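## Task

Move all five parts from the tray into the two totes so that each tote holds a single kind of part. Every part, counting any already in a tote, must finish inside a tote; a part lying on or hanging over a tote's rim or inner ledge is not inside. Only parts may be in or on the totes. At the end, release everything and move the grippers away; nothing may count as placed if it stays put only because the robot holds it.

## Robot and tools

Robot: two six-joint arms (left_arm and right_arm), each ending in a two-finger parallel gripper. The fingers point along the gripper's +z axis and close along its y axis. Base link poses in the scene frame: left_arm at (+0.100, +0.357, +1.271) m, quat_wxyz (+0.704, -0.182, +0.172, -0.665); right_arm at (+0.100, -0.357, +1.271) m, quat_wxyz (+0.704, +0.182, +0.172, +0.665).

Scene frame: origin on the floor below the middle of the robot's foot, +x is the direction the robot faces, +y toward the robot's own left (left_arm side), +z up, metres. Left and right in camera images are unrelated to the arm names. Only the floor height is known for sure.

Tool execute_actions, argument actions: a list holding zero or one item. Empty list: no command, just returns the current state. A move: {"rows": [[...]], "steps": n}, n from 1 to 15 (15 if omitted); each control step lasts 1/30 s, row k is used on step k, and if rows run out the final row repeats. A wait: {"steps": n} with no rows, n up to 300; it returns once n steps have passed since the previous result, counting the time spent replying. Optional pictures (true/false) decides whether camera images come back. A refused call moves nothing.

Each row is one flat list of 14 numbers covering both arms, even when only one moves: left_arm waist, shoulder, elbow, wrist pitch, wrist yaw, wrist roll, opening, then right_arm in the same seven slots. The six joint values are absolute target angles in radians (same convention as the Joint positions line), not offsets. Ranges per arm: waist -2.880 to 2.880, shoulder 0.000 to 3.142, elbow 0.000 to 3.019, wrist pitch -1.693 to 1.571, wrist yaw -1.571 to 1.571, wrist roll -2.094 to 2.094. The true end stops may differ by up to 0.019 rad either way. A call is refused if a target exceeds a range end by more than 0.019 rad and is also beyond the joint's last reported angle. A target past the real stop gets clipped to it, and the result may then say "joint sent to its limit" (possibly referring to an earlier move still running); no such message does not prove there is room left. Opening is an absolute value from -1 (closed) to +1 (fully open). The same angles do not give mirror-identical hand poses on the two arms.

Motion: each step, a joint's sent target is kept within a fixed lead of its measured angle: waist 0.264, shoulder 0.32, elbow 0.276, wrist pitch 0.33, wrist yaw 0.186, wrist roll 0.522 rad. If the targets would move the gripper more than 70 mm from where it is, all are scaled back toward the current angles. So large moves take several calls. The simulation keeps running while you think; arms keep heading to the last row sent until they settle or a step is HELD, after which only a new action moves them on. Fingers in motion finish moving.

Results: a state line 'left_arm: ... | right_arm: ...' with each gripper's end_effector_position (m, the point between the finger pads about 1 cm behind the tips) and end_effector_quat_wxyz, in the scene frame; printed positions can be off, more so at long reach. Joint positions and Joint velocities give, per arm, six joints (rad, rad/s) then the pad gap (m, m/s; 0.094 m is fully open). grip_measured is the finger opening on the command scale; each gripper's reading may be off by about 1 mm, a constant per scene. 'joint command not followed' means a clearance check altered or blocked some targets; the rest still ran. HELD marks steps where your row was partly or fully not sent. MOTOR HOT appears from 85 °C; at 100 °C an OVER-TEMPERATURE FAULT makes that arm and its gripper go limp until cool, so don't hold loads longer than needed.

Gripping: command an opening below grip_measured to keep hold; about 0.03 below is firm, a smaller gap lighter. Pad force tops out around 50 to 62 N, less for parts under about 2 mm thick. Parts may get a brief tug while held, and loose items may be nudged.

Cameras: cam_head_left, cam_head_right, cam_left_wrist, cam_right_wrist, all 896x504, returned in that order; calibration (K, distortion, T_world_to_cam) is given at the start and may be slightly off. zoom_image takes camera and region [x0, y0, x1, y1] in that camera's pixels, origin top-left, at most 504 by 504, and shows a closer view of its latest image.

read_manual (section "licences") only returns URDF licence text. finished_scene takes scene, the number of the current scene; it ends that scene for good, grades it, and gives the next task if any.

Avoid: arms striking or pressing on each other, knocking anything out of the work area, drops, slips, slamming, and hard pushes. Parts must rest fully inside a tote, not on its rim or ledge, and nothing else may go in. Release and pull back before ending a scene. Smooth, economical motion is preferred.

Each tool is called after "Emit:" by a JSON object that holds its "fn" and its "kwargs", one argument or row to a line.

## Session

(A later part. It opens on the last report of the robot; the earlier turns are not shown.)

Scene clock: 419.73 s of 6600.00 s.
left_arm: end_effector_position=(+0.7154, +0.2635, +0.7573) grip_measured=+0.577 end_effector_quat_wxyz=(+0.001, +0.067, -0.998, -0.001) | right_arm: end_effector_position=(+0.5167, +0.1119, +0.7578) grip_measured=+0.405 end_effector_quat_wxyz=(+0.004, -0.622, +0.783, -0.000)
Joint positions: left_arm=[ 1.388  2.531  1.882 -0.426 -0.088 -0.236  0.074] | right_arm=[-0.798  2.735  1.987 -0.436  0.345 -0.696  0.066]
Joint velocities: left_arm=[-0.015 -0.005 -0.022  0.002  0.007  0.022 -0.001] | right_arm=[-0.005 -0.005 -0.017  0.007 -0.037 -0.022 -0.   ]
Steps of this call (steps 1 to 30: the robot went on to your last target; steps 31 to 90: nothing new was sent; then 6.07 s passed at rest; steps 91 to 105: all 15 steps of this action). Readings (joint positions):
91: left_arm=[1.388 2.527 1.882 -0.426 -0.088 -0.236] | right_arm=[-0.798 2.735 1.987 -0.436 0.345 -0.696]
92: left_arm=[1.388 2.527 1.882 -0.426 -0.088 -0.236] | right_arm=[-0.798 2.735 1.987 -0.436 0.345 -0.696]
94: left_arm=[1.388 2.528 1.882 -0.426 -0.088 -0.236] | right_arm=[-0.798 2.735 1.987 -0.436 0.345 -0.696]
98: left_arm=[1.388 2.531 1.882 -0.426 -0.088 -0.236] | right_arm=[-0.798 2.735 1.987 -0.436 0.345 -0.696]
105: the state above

Emit:
{"fn": "execute_actions", "kwargs": {
  "actions": [
    {"rows":[[1.388,2.51,1.88,-0.426,-0.088,-0.236,0.58,-0.79,2.71,1.99,-0.44,0.346,-0.696,0.35],[1.388,2.485,1.87,-0.426,-0.088,-0.236,0.58,-0.785,2.685,1.985,-0.44,0.347,-0.696,0.35],[1.388,2.46,1.85,-0.426,-0.088,-0.236,0.58,-0.78,2.66,1.97,-0.44,0.348,-0.696,0.35],[1.386,2.435,1.83,-0.426,-0.089,-0.236,0.58,-0.775,2.64,1.95,-0.44,0.35,-0.69,0.35],[1.384,2.41,1.805,-0.426,-0.09,-0.236,0.58,-0.77,2.62,1.928,-0.44,0.351,-0.68,0.35],[1.382,2.385,1.78,-0.426,-0.09,-0.236,0.58,-0.766,2.6,1.906,-0.442,0.353,-0.67,0.35],[1.38,2.36,1.755,-0.428,-0.09,-0.236,0.58,-0.762,2.58,1.884,-0.444,0.354,-0.65,0.35],[1.38,2.335,1.73,-0.43,-0.09,-0.236,0.58,-0.758,2.56,1.862,-0.446,0.356,-0.63,0.35],[1.38,2.31,1.708,-0.433,-0.09,-0.236,0.58,-0.755,2.54,1.84,-0.448,0.357,-0.61,0.35],[1.38,2.285,1.686,-0.436,-0.09,-0.236,0.58,-0.752,2.52,1.82,-0.45,0.358,-0.59,0.35],[1.385,2.26,1.665,-0.44,-0.09,-0.236,0.58,-0.75,2.5,1.8,-0.452,0.36,-0.57,0.35],[1.39,2.235,1.645,-0.443,-0.088,-0.236,0.58,-0.75,2.48,1.78,-0.455,0.36,-0.55,0.35],[1.4,2.21,1.62,-0.443,-0.083,-0.236,0.58,-0.75,2.46,1.76,-0.458,0.36,-0.53,0.35],[1.415,2.185,1.595,-0.44,-0.075,-0.236,0.58,-0.75,2.44,1.742,-0.462,0.36,-0.51,0.35],[1.43,2.16,1.565,-0.435,-0.068,-0.236,0.58,-0.75,2.42,1.725,-0.466,0.36,-0.49,0.35]]}
  ],
  "pictures": false
}}

Emit:
{"fn": "execute_actions", "kwargs": {
  "actions": [
    {"rows":[[1.45,2.14,1.53,-0.42,-0.058,-0.236,0.7,-0.755,2.405,1.715,-0.47,0.36,-0.46,0.35],[1.47,2.12,1.495,-0.4,-0.048,-0.23,0.8,-0.765,2.392,1.71,-0.475,0.36,-0.425,0.35],[1.49,2.105,1.455,-0.375,-0.04,-0.22,0.9,-0.775,2.385,1.712,-0.48,0.36,-0.39,0.35],[1.505,2.095,1.415,-0.35,-0.032,-0.2,1,-0.787,2.38,1.72,-0.485,0.36,-0.35,0.35],[1.52,2.085,1.375,-0.32,-0.025,-0.18,1,-0.8,2.38,1.735,-0.49,0.358,-0.31,0.35],[1.53,2.08,1.335,-0.29,-0.02,-0.15,1,-0.813,2.38,1.752,-0.495,0.356,-0.265,0.35],[1.535,2.075,1.295,-0.26,-0.017,-0.12,1,-0.826,2.38,1.77,-0.5,0.355,-0.22,0.35],[1.535,2.072,1.255,-0.23,-0.017,-0.08,1,-0.839,2.382,1.79,-0.505,0.354,-0.175,0.35],[1.53,2.07,1.215,-0.195,-0.02,-0.04,1,-0.852,2.385,1.81,-0.51,0.352,-0.13,0.35],[1.52,2.07,1.175,-0.16,-0.025,0.0,1,-0.865,2.39,1.83,-0.515,0.351,-0.085,0.35],[1.505,2.072,1.135,-0.125,-0.032,0.05,1,-0.878,2.395,1.85,-0.52,0.35,-0.04,0.35],[1.485,2.078,1.1,-0.09,-0.042,0.1,1,-0.891,2.4,1.87,-0.525,0.348,0.005,0.35],[1.46,2.088,1.07,-0.055,-0.054,0.15,1,-0.904,2.406,1.89,-0.53,0.347,0.05,0.35],[1.435,2.1,1.045,-0.02,-0.066,0.2,1,-0.916,2.412,1.91,-0.535,0.346,0.095,0.35],[1.405,2.115,1.025,0.015,-0.08,0.26,1,-0.927,2.418,1.93,-0.54,0.345,0.14,0.35]]}
  ],
  "pictures": false
}}

Emit:
{"fn": "execute_actions", "kwargs": {
  "actions": [
    {"rows":[[1.375,2.135,1.01,0.045,-0.095,0.32,1,-0.938,2.424,1.95,-0.545,0.343,0.185,0.35],[1.345,2.155,1.0,0.07,-0.109,0.38,1,-0.948,2.43,1.97,-0.55,0.342,0.23,0.35],[1.315,2.175,0.995,0.095,-0.123,0.44,1,-0.957,2.436,1.988,-0.553,0.341,0.27,0.35],[1.285,2.195,0.99,0.115,-0.137,0.5,1,-0.965,2.441,2.004,-0.556,0.34,0.31,0.35],[1.255,2.215,0.99,0.135,-0.151,0.56,1,-0.972,2.445,2.018,-0.558,0.339,0.345,0.35],[1.225,2.237,0.99,0.152,-0.165,0.62,1,-0.977,2.448,2.028,-0.56,0.338,0.375,0.35],[1.195,2.26,0.992,0.168,-0.179,0.68,1,-0.98,2.45,2.035,-0.56,0.337,0.4,0.35],[1.165,2.282,0.996,0.182,-0.192,0.74,1,-0.98,2.45,2.035,-0.56,0.337,0.4,0.35],[1.135,2.305,1.0,0.195,-0.206,0.79,1,-0.98,2.45,2.035,-0.56,0.337,0.4,0.35],[1.105,2.327,1.005,0.208,-0.22,0.84,1,-0.98,2.45,2.035,-0.56,0.337,0.4,0.35],[1.075,2.35,1.01,0.22,-0.233,0.89,1,-0.98,2.45,2.035,-0.56,0.337,0.4,0.35],[1.045,2.37,1.015,0.232,-0.246,0.93,1,-0.98,2.45,2.035,-0.56,0.337,0.4,0.35],[1.018,2.39,1.02,0.243,-0.258,0.97,1,-0.98,2.45,2.035,-0.56,0.337,0.4,0.35],[0.995,2.407,1.026,0.252,-0.268,1.0,1,-0.98,2.45,2.035,-0.56,0.337,0.4,0.35],[0.978,2.42,1.032,0.26,-0.279,1.025,1,-0.98,2.45,2.035,-0.56,0.337,0.4,0.35]]}
  ],
  "pictures": false
}}

Emit:
{"fn": "execute_actions", "kwargs": {
  "actions": [
    {"steps":20}
  ]
}}

Scene clock: 454.50 s of 6600.00 s.
left_arm: end_effector_position=(+0.7017, +0.2727, +0.8495) grip_measured=+0.577 end_effector_quat_wxyz=(+0.010, +0.067, -0.998, +0.003) | right_arm: end_effector_position=(+0.5354, +0.1044, +0.8548) grip_measured=+0.405 end_effector_quat_wxyz=(+0.012, -0.583, +0.813, -0.001)
Joint positions: left_arm=[ 1.39   2.283  1.621 -0.429 -0.078 -0.236  0.074] | right_arm=[-0.773  2.489  1.756 -0.444  0.356 -0.58   0.066]
Joint velocities: left_arm=[ 0.044 -0.894 -0.652  0.002  0.183 -0.022  0.   ] | right_arm=[ 0.093 -0.737 -0.466 -0.066 -0.022  0.447  0.001]
Steps of this call (steps 1 to 15: the robot went on to your last target; steps 16 to 90: nothing new was sent; then 31.27 s passed at rest; steps 91 to 105: all 15 steps of this action). Readings (joint positions):
91: left_arm=[1.388 2.531 1.882 -0.426 -0.088 -0.236] | right_arm=[-0.798 2.735 1.987 -0.436 0.345 -0.696]
92: left_arm=[1.388 2.531 1.882 -0.426 -0.088 -0.236] | right_arm=[-0.798 2.734 1.987 -0.436 0.345 -0.696]
94: left_arm=[1.388 2.521 1.864 -0.426 -0.088 -0.236] | right_arm=[-0.798 2.724 1.973 -0.436 0.345 -0.696]
98: left_arm=[1.388 2.455 1.768 -0.426 -0.088 -0.236] | right_arm=[-0.795 2.657 1.892 -0.436 0.351 -0.682]
105: the state above

Scene clock: 455.00 s of 6600.00 s.
left_arm: end_effector_position=(+0.5676, +0.3715, +0.8952) grip_measured=+1.000 end_effector_quat_wxyz=(+0.005, +0.000, -1.000, -0.022) | right_arm: end_effector_position=(+0.6646, +0.0787, +0.9116) grip_measured=+0.405 end_effector_quat_wxyz=(+0.064, -0.293, +0.954, +0.001)
Joint positions: left_arm=[ 1.532  2.067  1.086 -0.093 -0.064  0.023  0.094] | right_arm=[-0.869  2.387  1.863 -0.515  0.348 -0.062  0.066]
Joint velocities: left_arm=[-0.444  0.298 -0.789  0.759 -0.33   1.018  0.   ] | right_arm=[-0.523  0.093  0.637 -0.129  0.051  1.267  0.001]
Steps of this call (steps 1 to 15: all 15 steps of this action). Readings (joint positions):
1: left_arm=[1.393 2.252 1.595 -0.429 -0.069 -0.236] | right_arm=[-0.770 2.465 1.740 -0.447 0.356 -0.561]
2: left_arm=[1.399 2.219 1.566 -0.426 -0.059 -0.236] | right_arm=[-0.768 2.442 1.728 -0.451 0.356 -0.539]
4: left_arm=[1.419 2.154 1.499 -0.400 -0.041 -0.233] | right_arm=[-0.768 2.407 1.718 -0.462 0.357 -0.487]
8: left_arm=[1.495 2.062 1.351 -0.294 -0.022 -0.183] | right_arm=[-0.780 2.378 1.742 -0.479 0.357 -0.352]
15: the state above

Scene clock: 455.50 s of 6600.00 s.
left_arm: end_effector_position=(+0.4156, +0.1384, +0.8285) grip_measured=+1.000 end_effector_quat_wxyz=(+0.005, +0.571, +0.821, +0.007) | right_arm: end_effector_position=(+0.7573, +0.0137, +0.9024) grip_measured=+0.405 end_effector_quat_wxyz=(+0.094, -0.021, +0.995, +0.002)
Joint positions: left_arm=[ 1.029  2.367  1.025  0.225 -0.264  0.792  0.094] | right_arm=[-0.994  2.42   2.009 -0.543  0.34   0.361  0.066]
Joint velocities: left_arm=[-1.001  0.747  0.134  0.344 -0.256  1.414  0.   ] | right_arm=[-0.005  0.063  0.002 -0.027 -0.081  0.198  0.   ]
Steps of this call (steps 1 to 15: all 15 steps of this action). Readings (joint positions):
1: left_arm=[1.514 2.079 1.061 -0.068 -0.075 0.059] | right_arm=[-0.886 2.391 1.885 -0.519 0.347 -0.017]
2: left_arm=[1.491 2.093 1.041 -0.043 -0.087 0.097] | right_arm=[-0.904 2.394 1.907 -0.523 0.346 0.026]
4: left_arm=[1.434 2.125 1.016 0.006 -0.112 0.181] | right_arm=[-0.936 2.402 1.948 -0.531 0.345 0.113]
8: left_arm=[1.292 2.202 1.003 0.100 -0.166 0.384] | right_arm=[-0.983 2.413 2.002 -0.539 0.343 0.263]
15: the state above

Scene clock: 456.17 s of 6600.00 s.
left_arm: end_effector_position=(+0.3755, +0.1217, +0.8153) grip_measured=+1.000 end_effector_quat_wxyz=(-0.008, +0.679, +0.734, -0.002) | right_arm: end_effector_position=(+0.7497, +0.0131, +0.8934) grip_measured=+0.405 end_effector_quat_wxyz=(+0.087, -0.012, +0.996, -0.000)
Joint positions: left_arm=[ 0.971  2.436  1.03   0.247 -0.276  1.007  0.094] | right_arm=[-0.994  2.433  2.009 -0.546  0.339  0.386  0.066]
Joint velocities: left_arm=[ 0.005  0.005  0.017 -0.027  0.051  0.022  0.   ] | right_arm=[-0.015 -0.005  0.012 -0.017 -0.007 -0.007 -0.   ]
Steps of this call (steps 1 to 20: the robot went on to your last target). Readings (joint positions):
1: left_arm=[0.997 2.390 1.030 0.234 -0.269 0.836] | right_arm=[-0.994 2.422 2.009 -0.544 0.339 0.366]
2: left_arm=[0.972 2.408 1.031 0.239 -0.270 0.871] | right_arm=[-0.994 2.424 2.009 -0.544 0.339 0.370]
4: left_arm=[0.941 2.431 1.030 0.240 -0.270 0.923] | right_arm=[-0.994 2.428 2.009 -0.545 0.339 0.376]
8: left_arm=[0.948 2.436 1.029 0.243 -0.274 0.975] | right_arm=[-0.994 2.433 2.009 -0.546 0.339 0.382]
20: the state above
camera_calibration (this result's frames):
cam_left_wrist: T_world_to_cam=[[-0.997085, -0.0748217, 0.0149407, 0.373869], [-0.0515233, 0.804707, 0.591432, -0.553373], [-0.0562749, 0.588938, -0.806217, 0.732155], [0, 0, 0, 1]] pos_world=[0.385469, 0.0420825, 0.911972]
cam_right_wrist: T_world_to_cam=[[0.0288001, -0.999584, 0.00134882, -0.00701197], [-0.901774, -0.0253998, 0.431461, 0.295929], [-0.431248, -0.0136425, -0.90213, 1.25258], [0, 0, 0, 1]] pos_world=[0.807235, 0.0175957, 1.00232]

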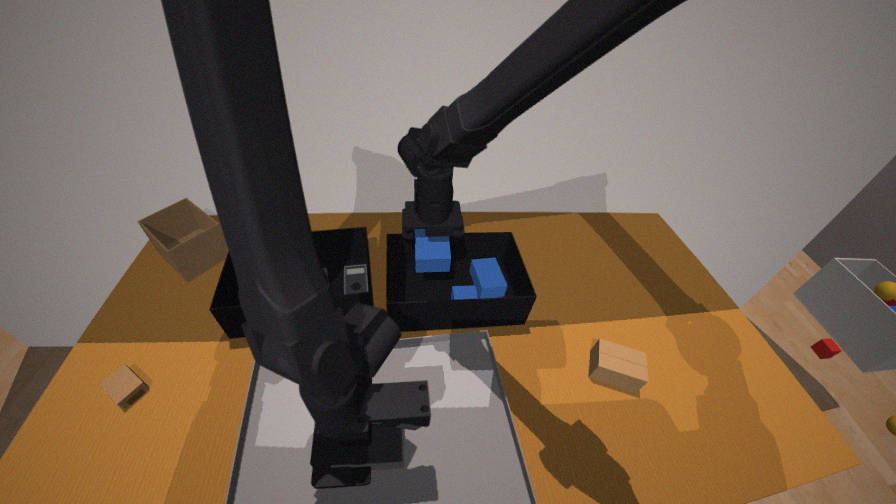

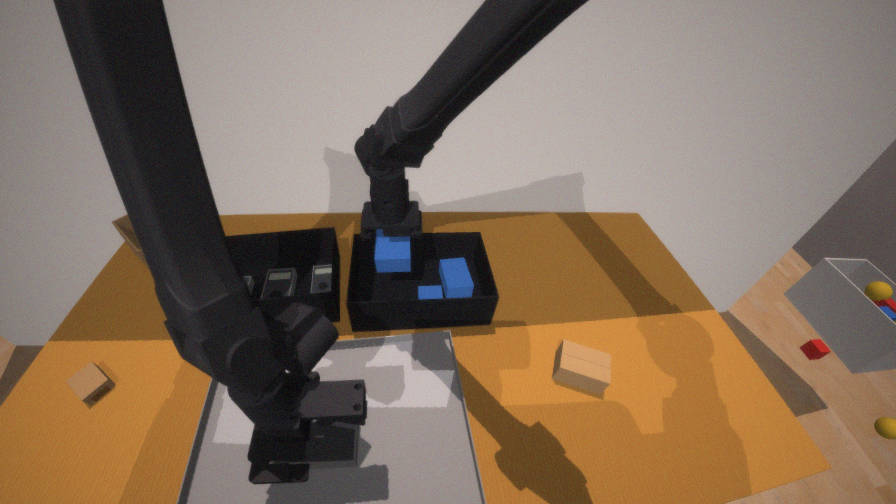

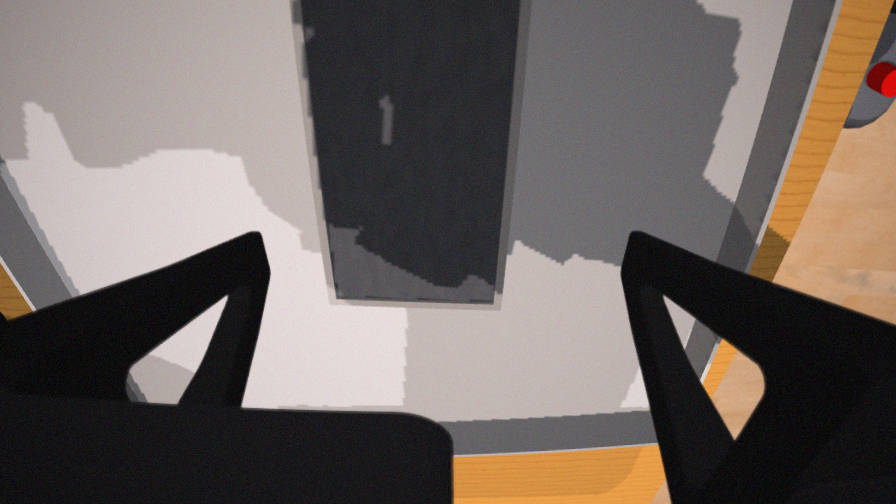

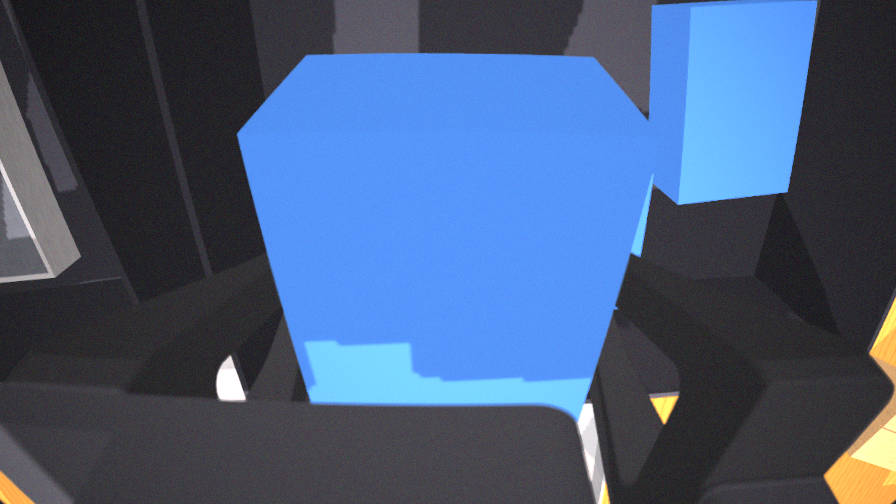

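Emit:
{"fn": "execute_actions", "kwargs": {
  "actions": [
    {"rows":[[0.985,2.44,1.05,0.247,-0.274,1.03,1,-0.99,2.46,2.03,-0.55,0.337,0.375,0.35],[0.987,2.447,1.062,0.247,-0.273,1.04,1,-0.99,2.475,2.033,-0.55,0.336,0.37,0.35],[0.989,2.455,1.072,0.247,-0.272,1.05,1,-0.99,2.49,2.04,-0.55,0.335,0.365,0.35],[0.991,2.464,1.08,0.247,-0.271,1.06,1,-0.99,2.503,2.05,-0.55,0.334,0.36,0.35],[0.993,2.473,1.088,0.247,-0.27,1.07,1,-0.99,2.515,2.06,-0.55,0.333,0.355,0.35],[0.995,2.482,1.096,0.247,-0.27,1.07,1,-0.99,2.527,2.071,-0.55,0.332,0.35,0.35],[0.996,2.491,1.104,0.247,-0.27,1.07,1,-0.99,2.539,2.082,-0.55,0.331,0.35,0.35],[0.996,2.5,1.112,0.247,-0.27,1.07,1,-0.99,2.551,2.094,-0.55,0.33,0.35,0.35],[0.996,2.508,1.119,0.247,-0.27,1.07,1,-0.99,2.563,2.106,-0.55,0.329,0.35,0.35],[0.996,2.514,1.125,0.247,-0.27,1.07,1,-0.99,2.574,2.118,-0.55,0.328,0.35,0.35],[0.996,2.518,1.13,0.247,-0.27,1.07,1,-0.99,2.584,2.13,-0.55,0.327,0.35,0.35],[0.996,2.518,1.13,0.247,-0.27,1.07,1,-0.99,2.592,2.142,-0.55,0.326,0.35,0.35],[0.996,2.518,1.13,0.247,-0.27,1.07,1,-0.99,2.598,2.154,-0.55,0.326,0.35,0.35],[0.996,2.518,1.13,0.247,-0.27,1.07,1,-0.99,2.6,2.164,-0.55,0.326,0.35,0.35],[0.996,2.518,1.13,0.247,-0.27,1.07,1,-0.99,2.6,2.17,-0.55,0.326,0.35,0.35]]}
  ],
  "pictures": false
}}

Emit:
{"fn": "execute_actions", "kwargs": {
  "actions": [
    {"steps":10}
  ]
}}

Scene clock: 475.43 s of 6600.00 s.
left_arm: end_effector_position=(+0.3927, +0.1104, +0.7861) grip_measured=+1.000 end_effector_quat_wxyz=(+0.005, +0.688, +0.726, +0.002) | right_arm: end_effector_position=(+0.7208, +0.0216, +0.8252) grip_measured=+0.405 end_effector_quat_wxyz=(+0.066, -0.029, +0.997, -0.005)
Joint positions: left_arm=[ 0.983  2.504  1.129  0.247 -0.273  1.051  0.094] | right_arm=[-0.994  2.585  2.117 -0.546  0.329  0.366  0.066]
Joint velocities: left_arm=[-0.005  0.112 -0.012 -0.002 -0.007  0.007  0.   ] | right_arm=[-0.005  0.317  0.168 -0.012 -0.007 -0.037  0.001]
Steps of this call (steps 1 to 15: the robot went on to your last target; steps 16 to 90: nothing new was sent; then 15.77 s passed at rest; steps 91 to 105: all 15 steps of this action). Readings (joint positions):
91: left_arm=[0.971 2.436 1.032 0.247 -0.276 1.010] | right_arm=[-0.994 2.434 2.009 -0.546 0.339 0.386]
92: left_arm=[0.971 2.437 1.035 0.247 -0.276 1.012] | right_arm=[-0.994 2.435 2.009 -0.546 0.339 0.386]
94: left_arm=[0.972 2.441 1.051 0.247 -0.275 1.021] | right_arm=[-0.994 2.441 2.013 -0.546 0.339 0.383]
98: left_arm=[0.977 2.459 1.098 0.247 -0.273 1.040] | right_arm=[-0.994 2.484 2.050 -0.546 0.334 0.373]
105: the state above

Scene clock: 475.77 s of 6600.00 s.
left_arm: end_effector_position=(+0.3888, +0.1118, +0.7842) grip_measured=+1.000 end_effector_quat_wxyz=(+0.002, +0.690, +0.724, +0.002) | right_arm: end_effector_position=(+0.7164, +0.0227, +0.8149) grip_measured=+0.405 end_effector_quat_wxyz=(+0.064, -0.030, +0.997, -0.006)
Joint positions: left_arm=[ 0.983  2.51   1.129  0.247 -0.273  1.054  0.094] | right_arm=[-0.994  2.609  2.135 -0.546  0.328  0.364  0.066]
Joint velocities: left_arm=[-0.005 -0.005 -0.007  0.007 -0.051  0.066  0.   ] | right_arm=[-0.024  0.005  0.105  0.007 -0.037 -0.037  0.001]
Steps of this call (steps 1 to 10: the robot went on to your last target). Readings (joint positions):
1: left_arm=[0.983 2.507 1.129 0.247 -0.273 1.052] | right_arm=[-0.994 2.595 2.121 -0.546 0.328 0.366]
2: left_arm=[0.983 2.509 1.129 0.247 -0.273 1.052] | right_arm=[-0.994 2.602 2.123 -0.546 0.328 0.365]
4: left_arm=[0.983 2.510 1.129 0.247 -0.273 1.053] | right_arm=[-0.994 2.608 2.123 -0.546 0.328 0.365]
8: left_arm=[0.983 2.510 1.129 0.247 -0.273 1.054] | right_arm=[-0.994 2.609 2.129 -0.546 0.328 0.364]
10: the state above
camera_calibration (this result's frames):
cam_left_wrist: T_world_to_cam=[[-0.998979, -0.0449907, -0.00406538, 0.399124], [-0.0388865, 0.810648, 0.584241, -0.526227], [-0.0229898, 0.583803, -0.81157, 0.70547], [0, 0, 0, 1]] pos_world=[0.394472, 0.0326864, 0.881605]
cam_right_wrist: T_world_to_cam=[[0.0648429, -0.997803, 0.0135518, -0.0321793], [-0.878939, -0.0506776, 0.474234, 0.249387], [-0.472506, -0.0426619, -0.880294, 1.17997], [0, 0, 0, 1]] pos_world=[0.778827, 0.0308697, 0.920893]

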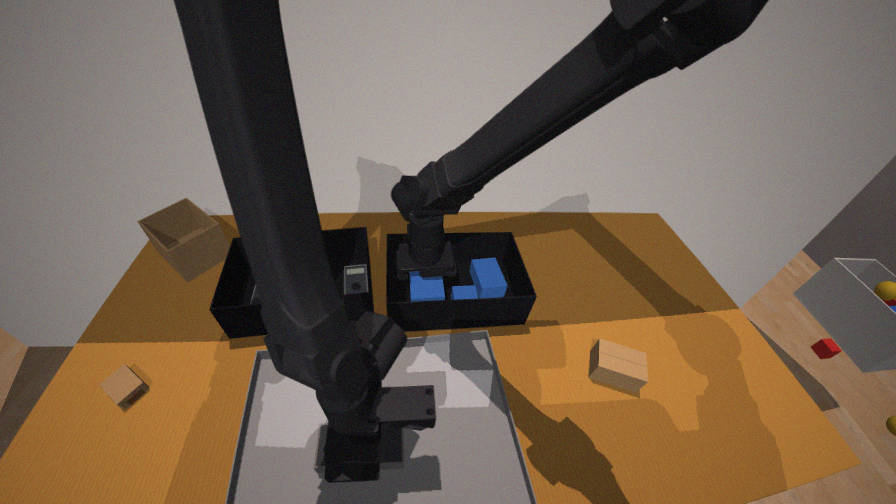

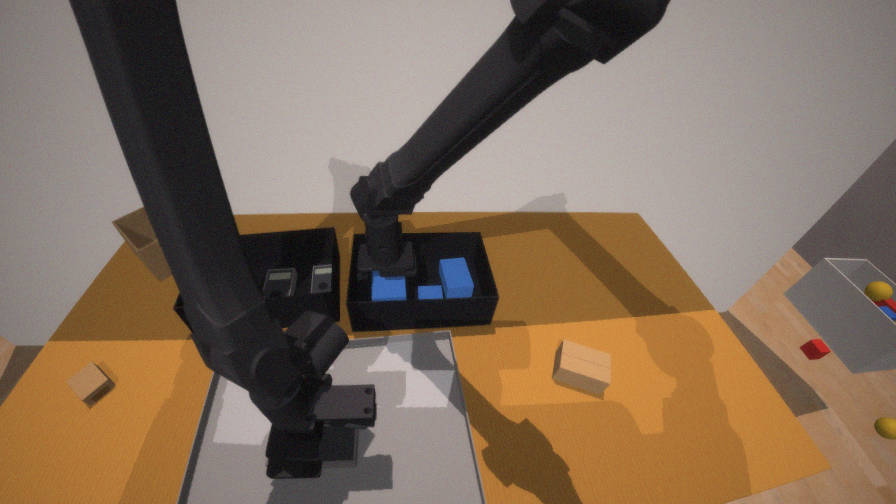

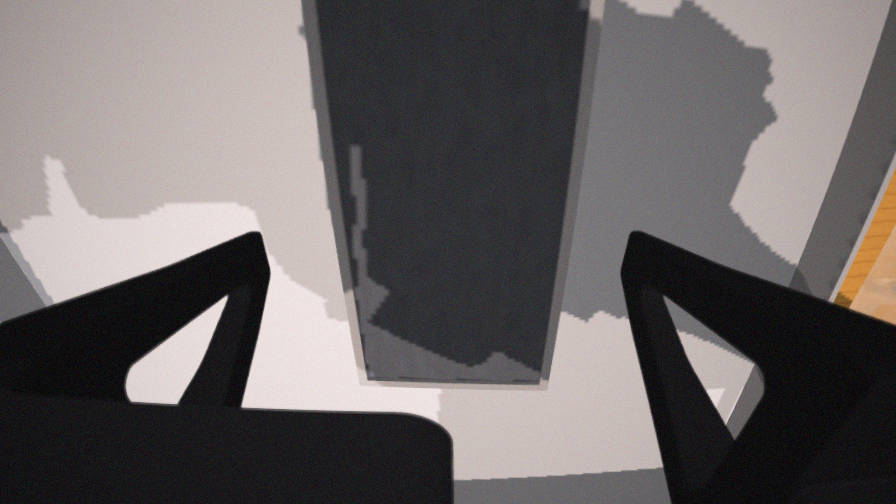

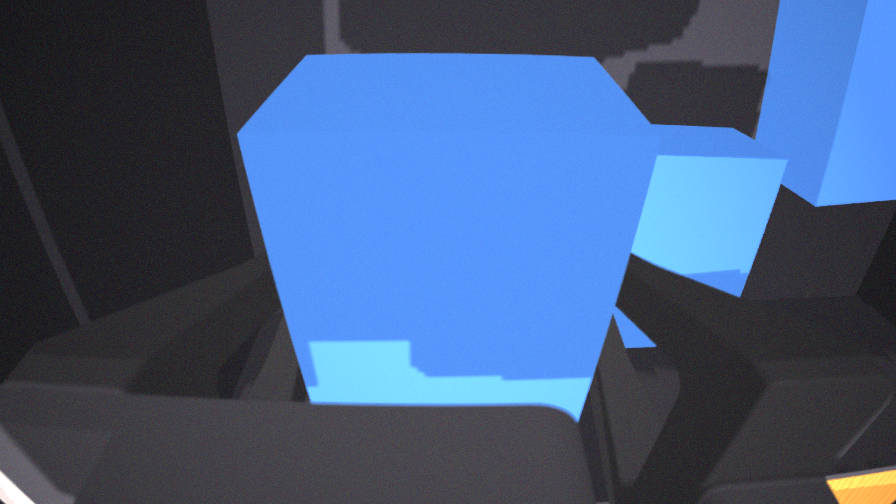

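Emit:
{"fn": "execute_actions", "kwargs": {
  "actions": [
    {"rows":[[0.999,2.525,1.132,0.25,-0.269,1.072,1,-1.0,2.615,2.19,-0.555,0.325,0.35,0.35],[1.001,2.534,1.138,0.25,-0.268,1.074,1,-1.002,2.625,2.2,-0.557,0.324,0.35,0.35],[1.003,2.542,1.145,0.25,-0.267,1.076,1,-1.004,2.635,2.212,-0.559,0.324,0.35,0.35],[1.005,2.55,1.153,0.25,-0.267,1.078,1,-1.006,2.646,2.224,-0.561,0.323,0.35,0.35],[1.007,2.558,1.161,0.25,-0.266,1.08,1,-1.008,2.657,2.237,-0.563,0.322,0.35,0.35],[1.009,2.566,1.169,0.25,-0.265,1.082,1,-1.01,2.668,2.25,-0.565,0.322,0.345,0.35],[1.011,2.574,1.177,0.25,-0.264,1.084,1,-1.011,2.679,2.263,-0.567,0.321,0.345,0.35],[1.013,2.582,1.185,0.25,-0.263,1.086,1,-1.012,2.69,2.276,-0.569,0.32,0.345,0.35],[1.015,2.59,1.193,0.25,-0.262,1.088,1,-1.012,2.70,2.289,-0.571,0.32,0.345,0.35],[1.016,2.597,1.201,0.25,-0.261,1.09,1,-1.012,2.709,2.302,-0.573,0.319,0.345,0.35],[1.016,2.603,1.208,0.25,-0.261,1.09,1,-1.012,2.717,2.315,-0.575,0.319,0.345,0.35],[1.016,2.607,1.214,0.25,-0.261,1.09,1,-1.012,2.724,2.327,-0.577,0.319,0.345,0.35],[1.016,2.609,1.219,0.25,-0.261,1.09,1,-1.012,2.73,2.338,-0.579,0.319,0.345,0.35],[1.016,2.609,1.222,0.25,-0.261,1.09,1,-1.012,2.734,2.346,-0.58,0.319,0.345,0.35],[1.016,2.609,1.222,0.25,-0.261,1.09,1,-1.012,2.736,2.352,-0.58,0.319,0.345,0.35]]}
  ],
  "pictures": false
}}

Emit:
{"fn": "execute_actions", "kwargs": {
  "actions": [
    {"steps":10}
  ]
}}

Scene clock: 487.07 s of 6600.00 s.
left_arm: end_effector_position=(+0.3858, +0.1142, +0.7494) grip_measured=+1.000 end_effector_quat_wxyz=(-0.002, +0.690, +0.724, +0.000) | right_arm: end_effector_position=(+0.7472, +0.0423, +0.8044) grip_measured=+0.405 end_effector_quat_wxyz=(+0.093, -0.023, +0.995, +0.010)
Joint positions: left_arm=[ 1.004  2.598  1.213  0.247 -0.265  1.072  0.094] | right_arm=[-0.994  2.698  2.308 -0.56   0.322  0.359  0.066]
Joint velocities: left_arm=[ 0.005  0.112  0.085  0.017 -0.037  0.037  0.   ] | right_arm=[ 0.005  0.23   0.198 -0.042  0.007 -0.037  0.   ]
Steps of this call (steps 1 to 30: the robot went on to your last target; steps 31 to 90: nothing new was sent; then 7.80 s passed at rest; steps 91 to 105: all 15 steps of this action). Readings (joint positions):
91: left_arm=[0.983 2.510 1.129 0.247 -0.273 1.055] | right_arm=[-0.994 2.609 2.142 -0.546 0.328 0.364]
92: left_arm=[0.983 2.511 1.130 0.247 -0.272 1.055] | right_arm=[-0.994 2.610 2.146 -0.546 0.328 0.364]
94: left_arm=[0.984 2.515 1.135 0.247 -0.271 1.057] | right_arm=[-0.994 2.616 2.163 -0.547 0.327 0.364]
98: left_arm=[0.991 2.544 1.168 0.247 -0.267 1.063] | right_arm=[-0.994 2.641 2.222 -0.549 0.324 0.362]
105: the state above

Scene clock: 487.40 s of 6600.00 s.
left_arm: end_effector_position=(+0.3860, +0.1138, +0.7479) grip_measured=+1.000 end_effector_quat_wxyz=(-0.002, +0.691, +0.723, +0.000) | right_arm: end_effector_position=(+0.7324, +0.0401, +0.7879) grip_measured=+0.405 end_effector_quat_wxyz=(+0.081, -0.027, +0.996, +0.005)
Joint positions: left_arm=[ 1.004  2.602  1.218  0.247 -0.264  1.074  0.094] | right_arm=[-0.994  2.726  2.315 -0.566  0.322  0.359  0.066]
Joint velocities: left_arm=[ 0.005  0.005 -0.002 -0.012  0.007 -0.037  0.   ] | right_arm=[ 0.005 -0.015 -0.007 -0.007 -0.007 -0.051  0.   ]
Steps of this call (steps 1 to 10: the robot went on to your last target). Readings (joint positions):
1: left_arm=[1.004 2.600 1.215 0.247 -0.265 1.072] | right_arm=[-0.994 2.705 2.313 -0.561 0.322 0.359]
2: left_arm=[1.004 2.602 1.215 0.247 -0.265 1.072] | right_arm=[-0.994 2.710 2.315 -0.562 0.322 0.359]
4: left_arm=[1.004 2.602 1.215 0.247 -0.264 1.073] | right_arm=[-0.994 2.717 2.315 -0.564 0.322 0.359]
8: left_arm=[1.004 2.602 1.217 0.247 -0.264 1.074] | right_arm=[-0.994 2.726 2.315 -0.566 0.322 0.359]
10: the state above
camera_calibration (this result's frames):
cam_left_wrist: T_world_to_cam=[[-0.999082, -0.0427524, 0.00277364, 0.390947], [-0.0329799, 0.808801, 0.587157, -0.511074], [-0.0273457, 0.586527, -0.809468, 0.674564], [0, 0, 0, 1]] pos_world=[0.39218, 0.0344211, 0.845035]
cam_right_wrist: T_world_to_cam=[[0.0601944, -0.99816, -0.00729257, 0.00435116], [-0.894625, -0.0571883, 0.443142, 0.313401], [-0.442744, -0.0201506, -0.896422, 1.1545], [0, 0, 0, 1]] pos_world=[0.791262, 0.0455298, 0.896067]

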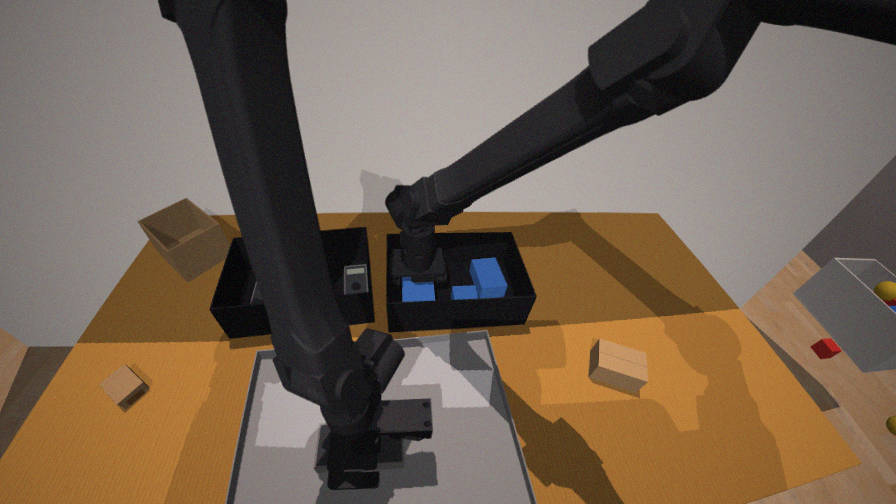

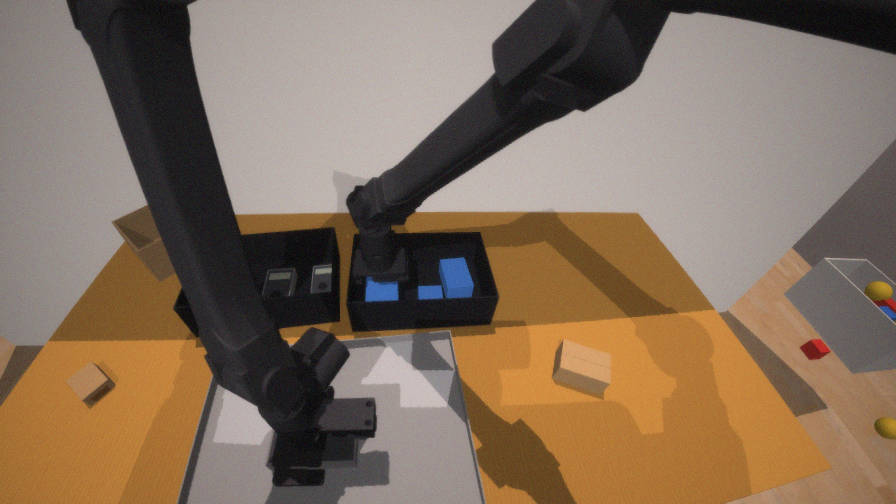

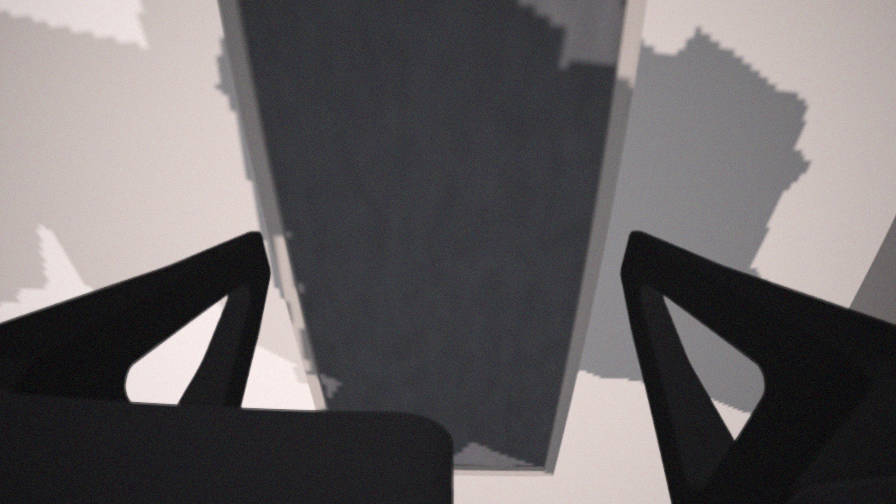

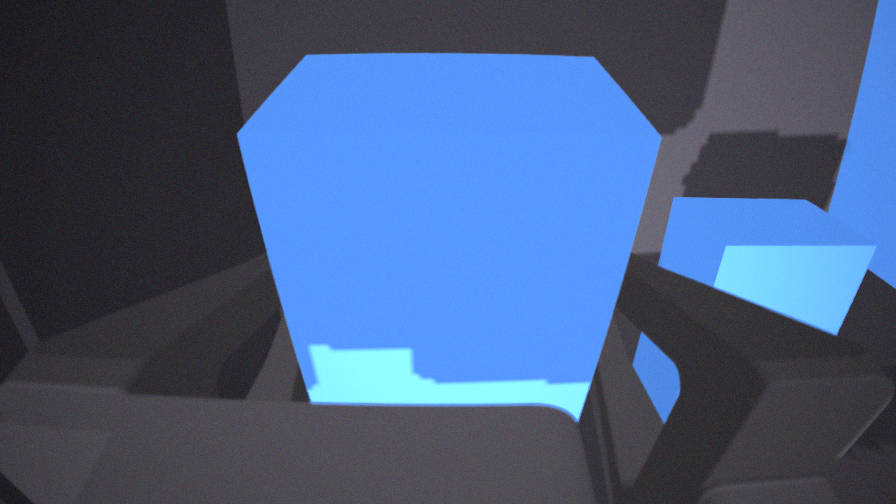

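Emit:
{"fn": "execute_actions", "kwargs": {
  "actions": [
    {"rows":[[1.01,2.605,1.228,0.25,-0.261,1.08,0.88,-1.02,2.742,2.352,-0.58,0.319,0.345,0.35],[1.01,2.605,1.228,0.25,-0.261,1.08,0.78,-1.024,2.748,2.352,-0.58,0.319,0.345,0.35],[1.01,2.605,1.228,0.25,-0.261,1.08,0.7,-1.024,2.754,2.352,-0.58,0.319,0.345,0.35],[1.01,2.605,1.228,0.25,-0.261,1.08,0.63,-1.024,2.758,2.352,-0.58,0.319,0.345,0.35],[1.01,2.605,1.228,0.25,-0.261,1.08,0.57,-1.024,2.758,2.352,-0.58,0.319,0.345,0.35],[1.01,2.605,1.228,0.25,-0.261,1.08,0.52,-1.024,2.758,2.352,-0.58,0.319,0.345,0.35],[1.01,2.605,1.228,0.25,-0.261,1.08,0.47,-1.024,2.758,2.352,-0.58,0.319,0.345,0.35],[1.01,2.605,1.228,0.25,-0.261,1.08,0.42,-1.024,2.758,2.352,-0.58,0.319,0.345,0.35],[1.01,2.605,1.228,0.25,-0.261,1.08,0.37,-1.024,2.758,2.352,-0.58,0.319,0.345,0.35]]}
  ],
  "pictures": false
}}

Scene clock: 492.93 s of 6600.00 s.
left_arm: end_effector_position=(+0.3890, +0.1121, +0.7474) grip_measured=+0.456 end_effector_quat_wxyz=(+0.001, +0.690, +0.724, +0.001) | right_arm: end_effector_position=(+0.7307, +0.0267, +0.7772) grip_measured=+0.405 end_effector_quat_wxyz=(+0.076, -0.022, +0.997, -0.001)
Joint positions: left_arm=[ 1.004  2.602  1.223  0.247 -0.264  1.074  0.068] | right_arm=[-1.01   2.738  2.317 -0.566  0.321  0.359  0.066]
Joint velocities: left_arm=[-0.015  0.005  0.002  0.002  0.081  0.022 -0.   ] | right_arm=[-0.005 -0.005  0.002  0.002 -0.007 -0.037 -0.   ]
Steps of this call (steps 1 to 30: the robot went on to your last target; steps 31 to 90: nothing new was sent; then 2.03 s passed at rest; steps 91 to 105: all 15 steps of this action). Readings (joint positions):
91: left_arm=[1.004 2.602 1.218 0.247 -0.264 1.074] | right_arm=[-0.994 2.726 2.317 -0.566 0.322 0.359]
92: left_arm=[1.004 2.602 1.219 0.247 -0.264 1.074] | right_arm=[-0.995 2.726 2.317 -0.566 0.321 0.359]
94: left_arm=[1.004 2.602 1.221 0.247 -0.264 1.074] | right_arm=[-0.997 2.727 2.317 -0.566 0.321 0.359]
98: left_arm=[1.004 2.602 1.223 0.247 -0.264 1.074] | right_arm=[-1.003 2.731 2.317 -0.566 0.321 0.359]
105: the state above

Emit:
{"fn": "execute_actions", "kwargs": {
  "actions": [
    {"rows":[[1.0,2.575,1.22,0.25,-0.264,1.075,0.4,-1.012,2.745,2.335,-0.57,0.32,0.355,0.4],[1.0,2.55,1.205,0.25,-0.265,1.075,0.4,-1.012,2.74,2.325,-0.57,0.32,0.355,0.46],[0.995,2.525,1.185,0.25,-0.267,1.075,0.4,-1.012,2.74,2.32,-0.57,0.32,0.355,0.54],[0.99,2.5,1.16,0.25,-0.269,1.075,0.4,-1.012,2.738,2.32,-0.57,0.32,0.355,0.62],[0.99,2.47,1.135,0.25,-0.27,1.075,0.4,-1.012,2.73,2.317,-0.57,0.32,0.355,0.65],[0.99,2.44,1.108,0.248,-0.27,1.075,0.4,-1.005,2.715,2.31,-0.565,0.321,0.36,0.65],[0.99,2.41,1.08,0.245,-0.27,1.075,0.4,-1.0,2.695,2.295,-0.56,0.322,0.36,0.65],[0.99,2.38,1.055,0.24,-0.27,1.075,0.4,-0.995,2.675,2.275,-0.555,0.324,0.365,0.65],[0.995,2.35,1.03,0.232,-0.268,1.08,0.4,-0.99,2.652,2.25,-0.55,0.325,0.37,0.65],[1.0,2.32,1.008,0.222,-0.265,1.085,0.4,-0.985,2.63,2.223,-0.55,0.327,0.37,0.65],[1.01,2.29,0.99,0.21,-0.26,1.09,0.4,-0.982,2.605,2.195,-0.55,0.328,0.375,0.65],[1.02,2.26,0.975,0.195,-0.255,1.1,0.4,-0.98,2.58,2.165,-0.55,0.33,0.375,0.65],[1.035,2.23,0.965,0.178,-0.25,1.11,0.4,-0.98,2.555,2.138,-0.55,0.33,0.375,0.65],[1.05,2.2,0.96,0.155,-0.243,1.12,0.4,-0.98,2.53,2.11,-0.55,0.33,0.375,0.65],[1.07,2.17,0.96,0.13,-0.235,1.135,0.4,-0.98,2.505,2.085,-0.55,0.33,0.375,0.65]]}
  ],
  "pictures": false
}}

Emit:
{"fn": "execute_actions", "kwargs": {
  "actions": [
    {"rows":[[1.09,2.145,0.965,0.1,-0.226,1.15,0.4,-0.985,2.48,2.06,-0.55,0.33,0.375,0.65],[1.11,2.12,0.975,0.07,-0.217,1.165,0.4,-0.99,2.455,2.035,-0.55,0.33,0.37,0.65],[1.13,2.1,0.99,0.04,-0.208,1.18,0.4,-1.0,2.43,2.01,-0.55,0.325,0.36,0.65],[1.15,2.085,1.01,0.01,-0.2,1.195,0.4,-1.015,2.405,1.985,-0.55,0.315,0.35,0.65],[1.17,2.075,1.035,-0.025,-0.19,1.21,0.4,-1.035,2.38,1.96,-0.55,0.305,0.34,0.65],[1.19,2.068,1.065,-0.06,-0.18,1.225,0.4,-1.055,2.355,1.93,-0.55,0.295,0.33,0.65],[1.21,2.065,1.095,-0.095,-0.172,1.24,0.4,-1.08,2.33,1.9,-0.545,0.28,0.32,0.65],[1.23,2.065,1.13,-0.125,-0.163,1.255,0.4,-1.105,2.305,1.87,-0.54,0.265,0.31,0.65],[1.25,2.067,1.165,-0.155,-0.154,1.27,0.4,-1.13,2.28,1.835,-0.53,0.25,0.3,0.65],[1.27,2.07,1.2,-0.185,-0.145,1.285,0.4,-1.155,2.255,1.8,-0.52,0.235,0.3,0.65],[1.29,2.075,1.235,-0.215,-0.135,1.3,0.4,-1.18,2.23,1.765,-0.51,0.22,0.3,0.65],[1.31,2.08,1.27,-0.245,-0.125,1.31,0.4,-1.205,2.205,1.73,-0.5,0.205,0.3,0.65],[1.33,2.087,1.305,-0.27,-0.116,1.32,0.4,-1.23,2.18,1.695,-0.49,0.19,0.3,0.65],[1.35,2.095,1.34,-0.295,-0.107,1.33,0.4,-1.255,2.16,1.66,-0.48,0.175,0.3,0.65],[1.367,2.103,1.375,-0.32,-0.098,1.34,0.4,-1.28,2.14,1.625,-0.47,0.16,0.3,0.65]]}
  ],
  "pictures": false
}}

Emit:
{"fn": "execute_actions", "kwargs": {
  "actions": [
    {"rows":[[1.383,2.112,1.41,-0.345,-0.09,1.35,0.4,-1.305,2.12,1.59,-0.455,0.145,0.3,0.65],[1.397,2.122,1.44,-0.365,-0.083,1.36,0.4,-1.33,2.105,1.555,-0.44,0.13,0.3,0.65],[1.41,2.132,1.47,-0.383,-0.077,1.37,0.4,-1.355,2.09,1.52,-0.425,0.115,0.3,0.65],[1.421,2.142,1.497,-0.398,-0.072,1.38,0.4,-1.38,2.08,1.485,-0.41,0.1,0.3,0.65],[1.43,2.151,1.52,-0.411,-0.068,1.388,0.4,-1.405,2.07,1.45,-0.39,0.085,0.3,0.65],[1.437,2.159,1.54,-0.422,-0.064,1.395,0.4,-1.43,2.06,1.415,-0.37,0.07,0.3,0.65],[1.442,2.166,1.556,-0.431,-0.061,1.4,0.4,-1.455,2.05,1.38,-0.35,0.06,0.3,0.65],[1.446,2.172,1.568,-0.438,-0.059,1.405,0.4,-1.48,2.045,1.345,-0.33,0.05,0.3,0.65],[1.448,2.176,1.575,-0.442,-0.059,1.405,0.4,-1.5,2.04,1.31,-0.31,0.04,0.3,0.65],[1.448,2.176,1.575,-0.442,-0.059,1.405,0.4,-1.52,2.04,1.28,-0.29,0.03,0.3,0.65],[1.448,2.176,1.575,-0.442,-0.059,1.405,0.4,-1.535,2.04,1.25,-0.27,0.02,0.3,0.65],[1.448,2.176,1.575,-0.442,-0.059,1.405,0.4,-1.55,2.04,1.225,-0.25,0.015,0.3,0.65],[1.448,2.176,1.575,-0.442,-0.059,1.405,0.4,-1.56,2.04,1.205,-0.235,0.01,0.3,0.65],[1.448,2.176,1.575,-0.442,-0.059,1.405,0.4,-1.565,2.04,1.19,-0.22,0.01,0.3,0.65]]}
  ],
  "pictures": false
}}

Emit:
{"fn": "execute_actions", "kwargs": {
  "actions": [
    {"steps":10}
  ]
}}

Scene clock: 521.67 s of 6600.00 s.
left_arm: end_effector_position=(+0.4248, +0.1319, +0.8643) grip_measured=+0.456 end_effector_quat_wxyz=(+0.011, +0.691, +0.723, -0.005) | right_arm: end_effector_position=(+0.7080, +0.0107, +0.8081) grip_measured=+0.647 end_effector_quat_wxyz=(+0.048, -0.033, +0.998, -0.014)
Joint positions: left_arm=[ 1.015  2.264  0.971  0.18  -0.243  1.09   0.068] | right_arm=[-1.005  2.611  2.123 -0.565  0.326  0.36   0.077]
Joint velocities: left_arm=[ 0.23  -0.962 -0.168 -0.613  0.242  0.154 -0.001] | right_arm=[ 0.044 -0.679 -0.735 -0.012 -0.051 -0.066  0.001]
Steps of this call (steps 1 to 15: the robot went on to your last target; steps 16 to 90: nothing new was sent; then 25.23 s passed at rest; steps 91 to 105: all 15 steps of this action). Readings (joint positions):
91: left_arm=[1.004 2.602 1.223 0.247 -0.264 1.074] | right_arm=[-1.010 2.739 2.317 -0.566 0.321 0.359]
92: left_arm=[1.004 2.601 1.223 0.247 -0.264 1.074] | right_arm=[-1.010 2.739 2.317 -0.566 0.321 0.359]
94: left_arm=[1.004 2.592 1.214 0.247 -0.264 1.074] | right_arm=[-1.010 2.739 2.317 -0.566 0.321 0.359]
98: left_arm=[1.004 2.505 1.119 0.247 -0.265 1.074] | right_arm=[-1.010 2.732 2.302 -0.566 0.321 0.359]
105: the state above

Scene clock: 522.17 s of 6600.00 s.
left_arm: end_effector_position=(+0.6407, +0.2456, +0.9060) grip_measured=+0.456 end_effector_quat_wxyz=(+0.014, +0.655, +0.755, +0.004) | right_arm: end_effector_position=(+0.7597, -0.0878, +0.9432) grip_measured=+0.647 end_effector_quat_wxyz=(+0.058, +0.010, +0.998, +0.027)
Joint positions: left_arm=[ 1.325  2.094  1.298 -0.254 -0.109  1.274  0.068] | right_arm=[-1.125  2.216  1.765 -0.526  0.197  0.333  0.077]
Joint velocities: left_arm=[ 0.552 -0.005  0.94  -0.808  0.227  0.359 -0.002] | right_arm=[-0.679 -0.63  -0.755  0.237 -0.344 -0.051 -0.   ]
Steps of this call (steps 1 to 15: all 15 steps of this action). Readings (joint positions):
1: left_arm=[1.024 2.233 0.967 0.158 -0.233 1.098] | right_arm=[-1.003 2.588 2.099 -0.565 0.326 0.360]
2: left_arm=[1.038 2.204 0.967 0.133 -0.224 1.108] | right_arm=[-1.003 2.564 2.075 -0.565 0.326 0.360]
4: left_arm=[1.075 2.152 0.978 0.079 -0.207 1.130] | right_arm=[-1.002 2.510 2.027 -0.565 0.323 0.360]
8: left_arm=[1.173 2.097 1.063 -0.048 -0.174 1.181] | right_arm=[-1.015 2.392 1.931 -0.564 0.283 0.349]
15: the state above

Scene clock: 522.67 s of 6600.00 s.
left_arm: end_effector_position=(+0.7284, +0.3211, +0.9006) grip_measured=+0.456 end_effector_quat_wxyz=(+0.012, +0.652, +0.758, +0.014) | right_arm: end_effector_position=(+0.6221, -0.3799, +0.9105) grip_measured=+0.647 end_effector_quat_wxyz=(-0.010, +0.181, +0.983, -0.006)
Joint positions: left_arm=[ 1.458  2.164  1.56  -0.429 -0.062  1.382  0.068] | right_arm=[-1.553  2.051  1.231 -0.266  0.019  0.321  0.077]
Joint velocities: left_arm=[-0.015  0.142 -0.007 -0.046 -0.051  0.095  0.   ] | right_arm=[-0.767 -0.005 -0.969  0.388 -0.007 -0.081  0.   ]
Steps of this call (steps 1 to 15: all 15 steps of this action). Readings (joint positions):
1: left_arm=[1.343 2.095 1.330 -0.280 -0.101 1.285] | right_arm=[-1.148 2.196 1.737 -0.518 0.184 0.332]
2: left_arm=[1.361 2.097 1.363 -0.305 -0.093 1.296] | right_arm=[-1.173 2.176 1.708 -0.508 0.171 0.331]
4: left_arm=[1.392 2.105 1.428 -0.346 -0.081 1.318] | right_arm=[-1.226 2.142 1.646 -0.486 0.143 0.330]
8: left_arm=[1.440 2.132 1.531 -0.399 -0.067 1.354] | right_arm=[-1.343 2.089 1.508 -0.427 0.087 0.328]
15: the state above

Scene clock: 523.00 s of 6600.00 s.
left_arm: end_effector_position=(+0.7206, +0.3206, +0.8928) grip_measured=+0.456 end_effector_quat_wxyz=(+0.005, +0.655, +0.755, +0.008) | right_arm: end_effector_position=(+0.5970, -0.3931, +0.9050) grip_measured=+0.647 end_effector_quat_wxyz=(-0.021, +0.189, +0.982, -0.011)
Joint positions: left_arm=[ 1.457  2.178  1.56  -0.432 -0.062  1.389  0.068] | right_arm=[-1.578  2.055  1.182 -0.236  0.013  0.316  0.077]
Joint velocities: left_arm=[-0.005 -0.015  0.012  0.002  0.022  0.125 -0.001] | right_arm=[ 0.142 -0.024  0.061  0.037 -0.081 -0.022  0.   ]
Steps of this call (steps 1 to 10: the robot went on to your last target). Readings (joint positions):
1: left_arm=[1.457 2.168 1.560 -0.430 -0.062 1.383] | right_arm=[-1.576 2.053 1.202 -0.259 0.019 0.320]
2: left_arm=[1.457 2.172 1.560 -0.430 -0.062 1.385] | right_arm=[-1.592 2.054 1.182 -0.258 0.019 0.320]
4: left_arm=[1.457 2.177 1.560 -0.432 -0.062 1.386] | right_arm=[-1.604 2.056 1.167 -0.258 0.019 0.319]
8: left_arm=[1.457 2.178 1.560 -0.432 -0.062 1.388] | right_arm=[-1.588 2.055 1.176 -0.241 0.014 0.317]
10: the state above
camera_calibration (this result's frames):
cam_left_wrist: T_world_to_cam=[[-0.990321, -0.137665, -0.0177072, 0.776081], [-0.121697, 0.799851, 0.587732, -0.68607], [-0.066747, 0.584198, -0.808862, 0.708251], [0, 0, 0, 1]] pos_world=[0.732351, 0.241834, 0.989845]
cam_right_wrist: T_world_to_cam=[[-0.36543, -0.930438, 0.0273278, -0.169624], [-0.730606, 0.30489, 0.610948, 0.00812185], [-0.576781, 0.203293, -0.791199, 1.26343], [0, 0, 0, 1]] pos_world=[0.672668, -0.417146, 0.999295]

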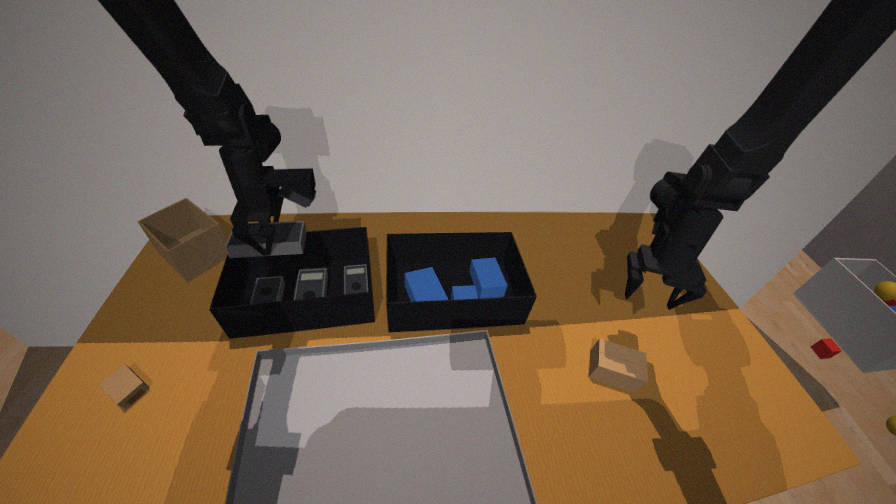

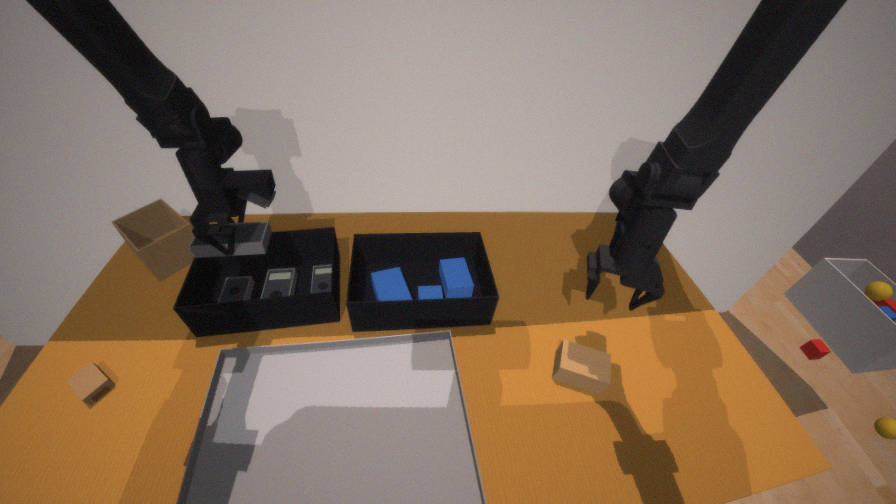

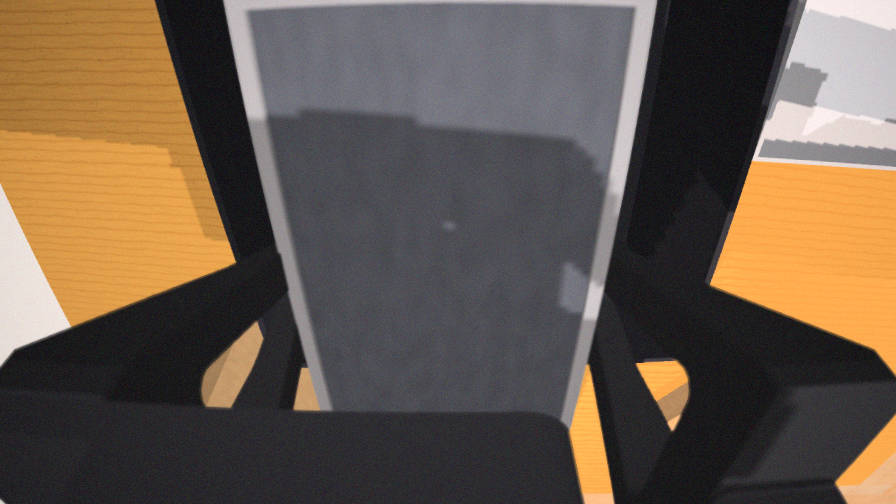

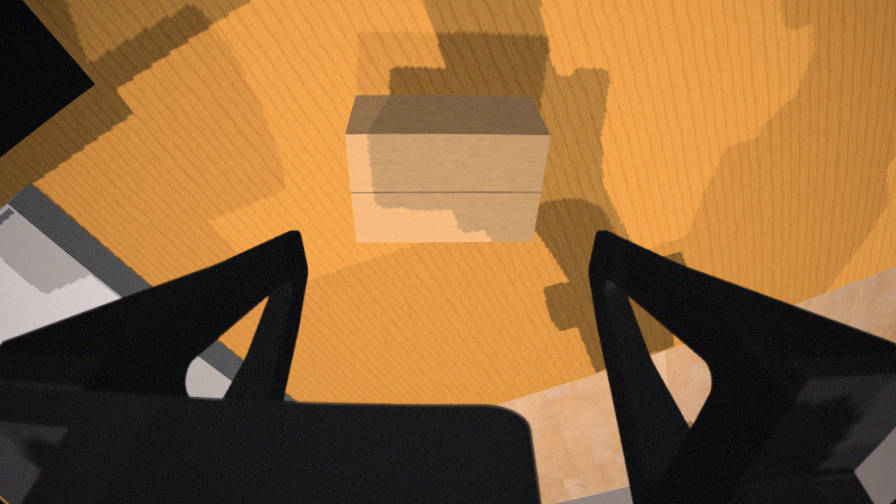

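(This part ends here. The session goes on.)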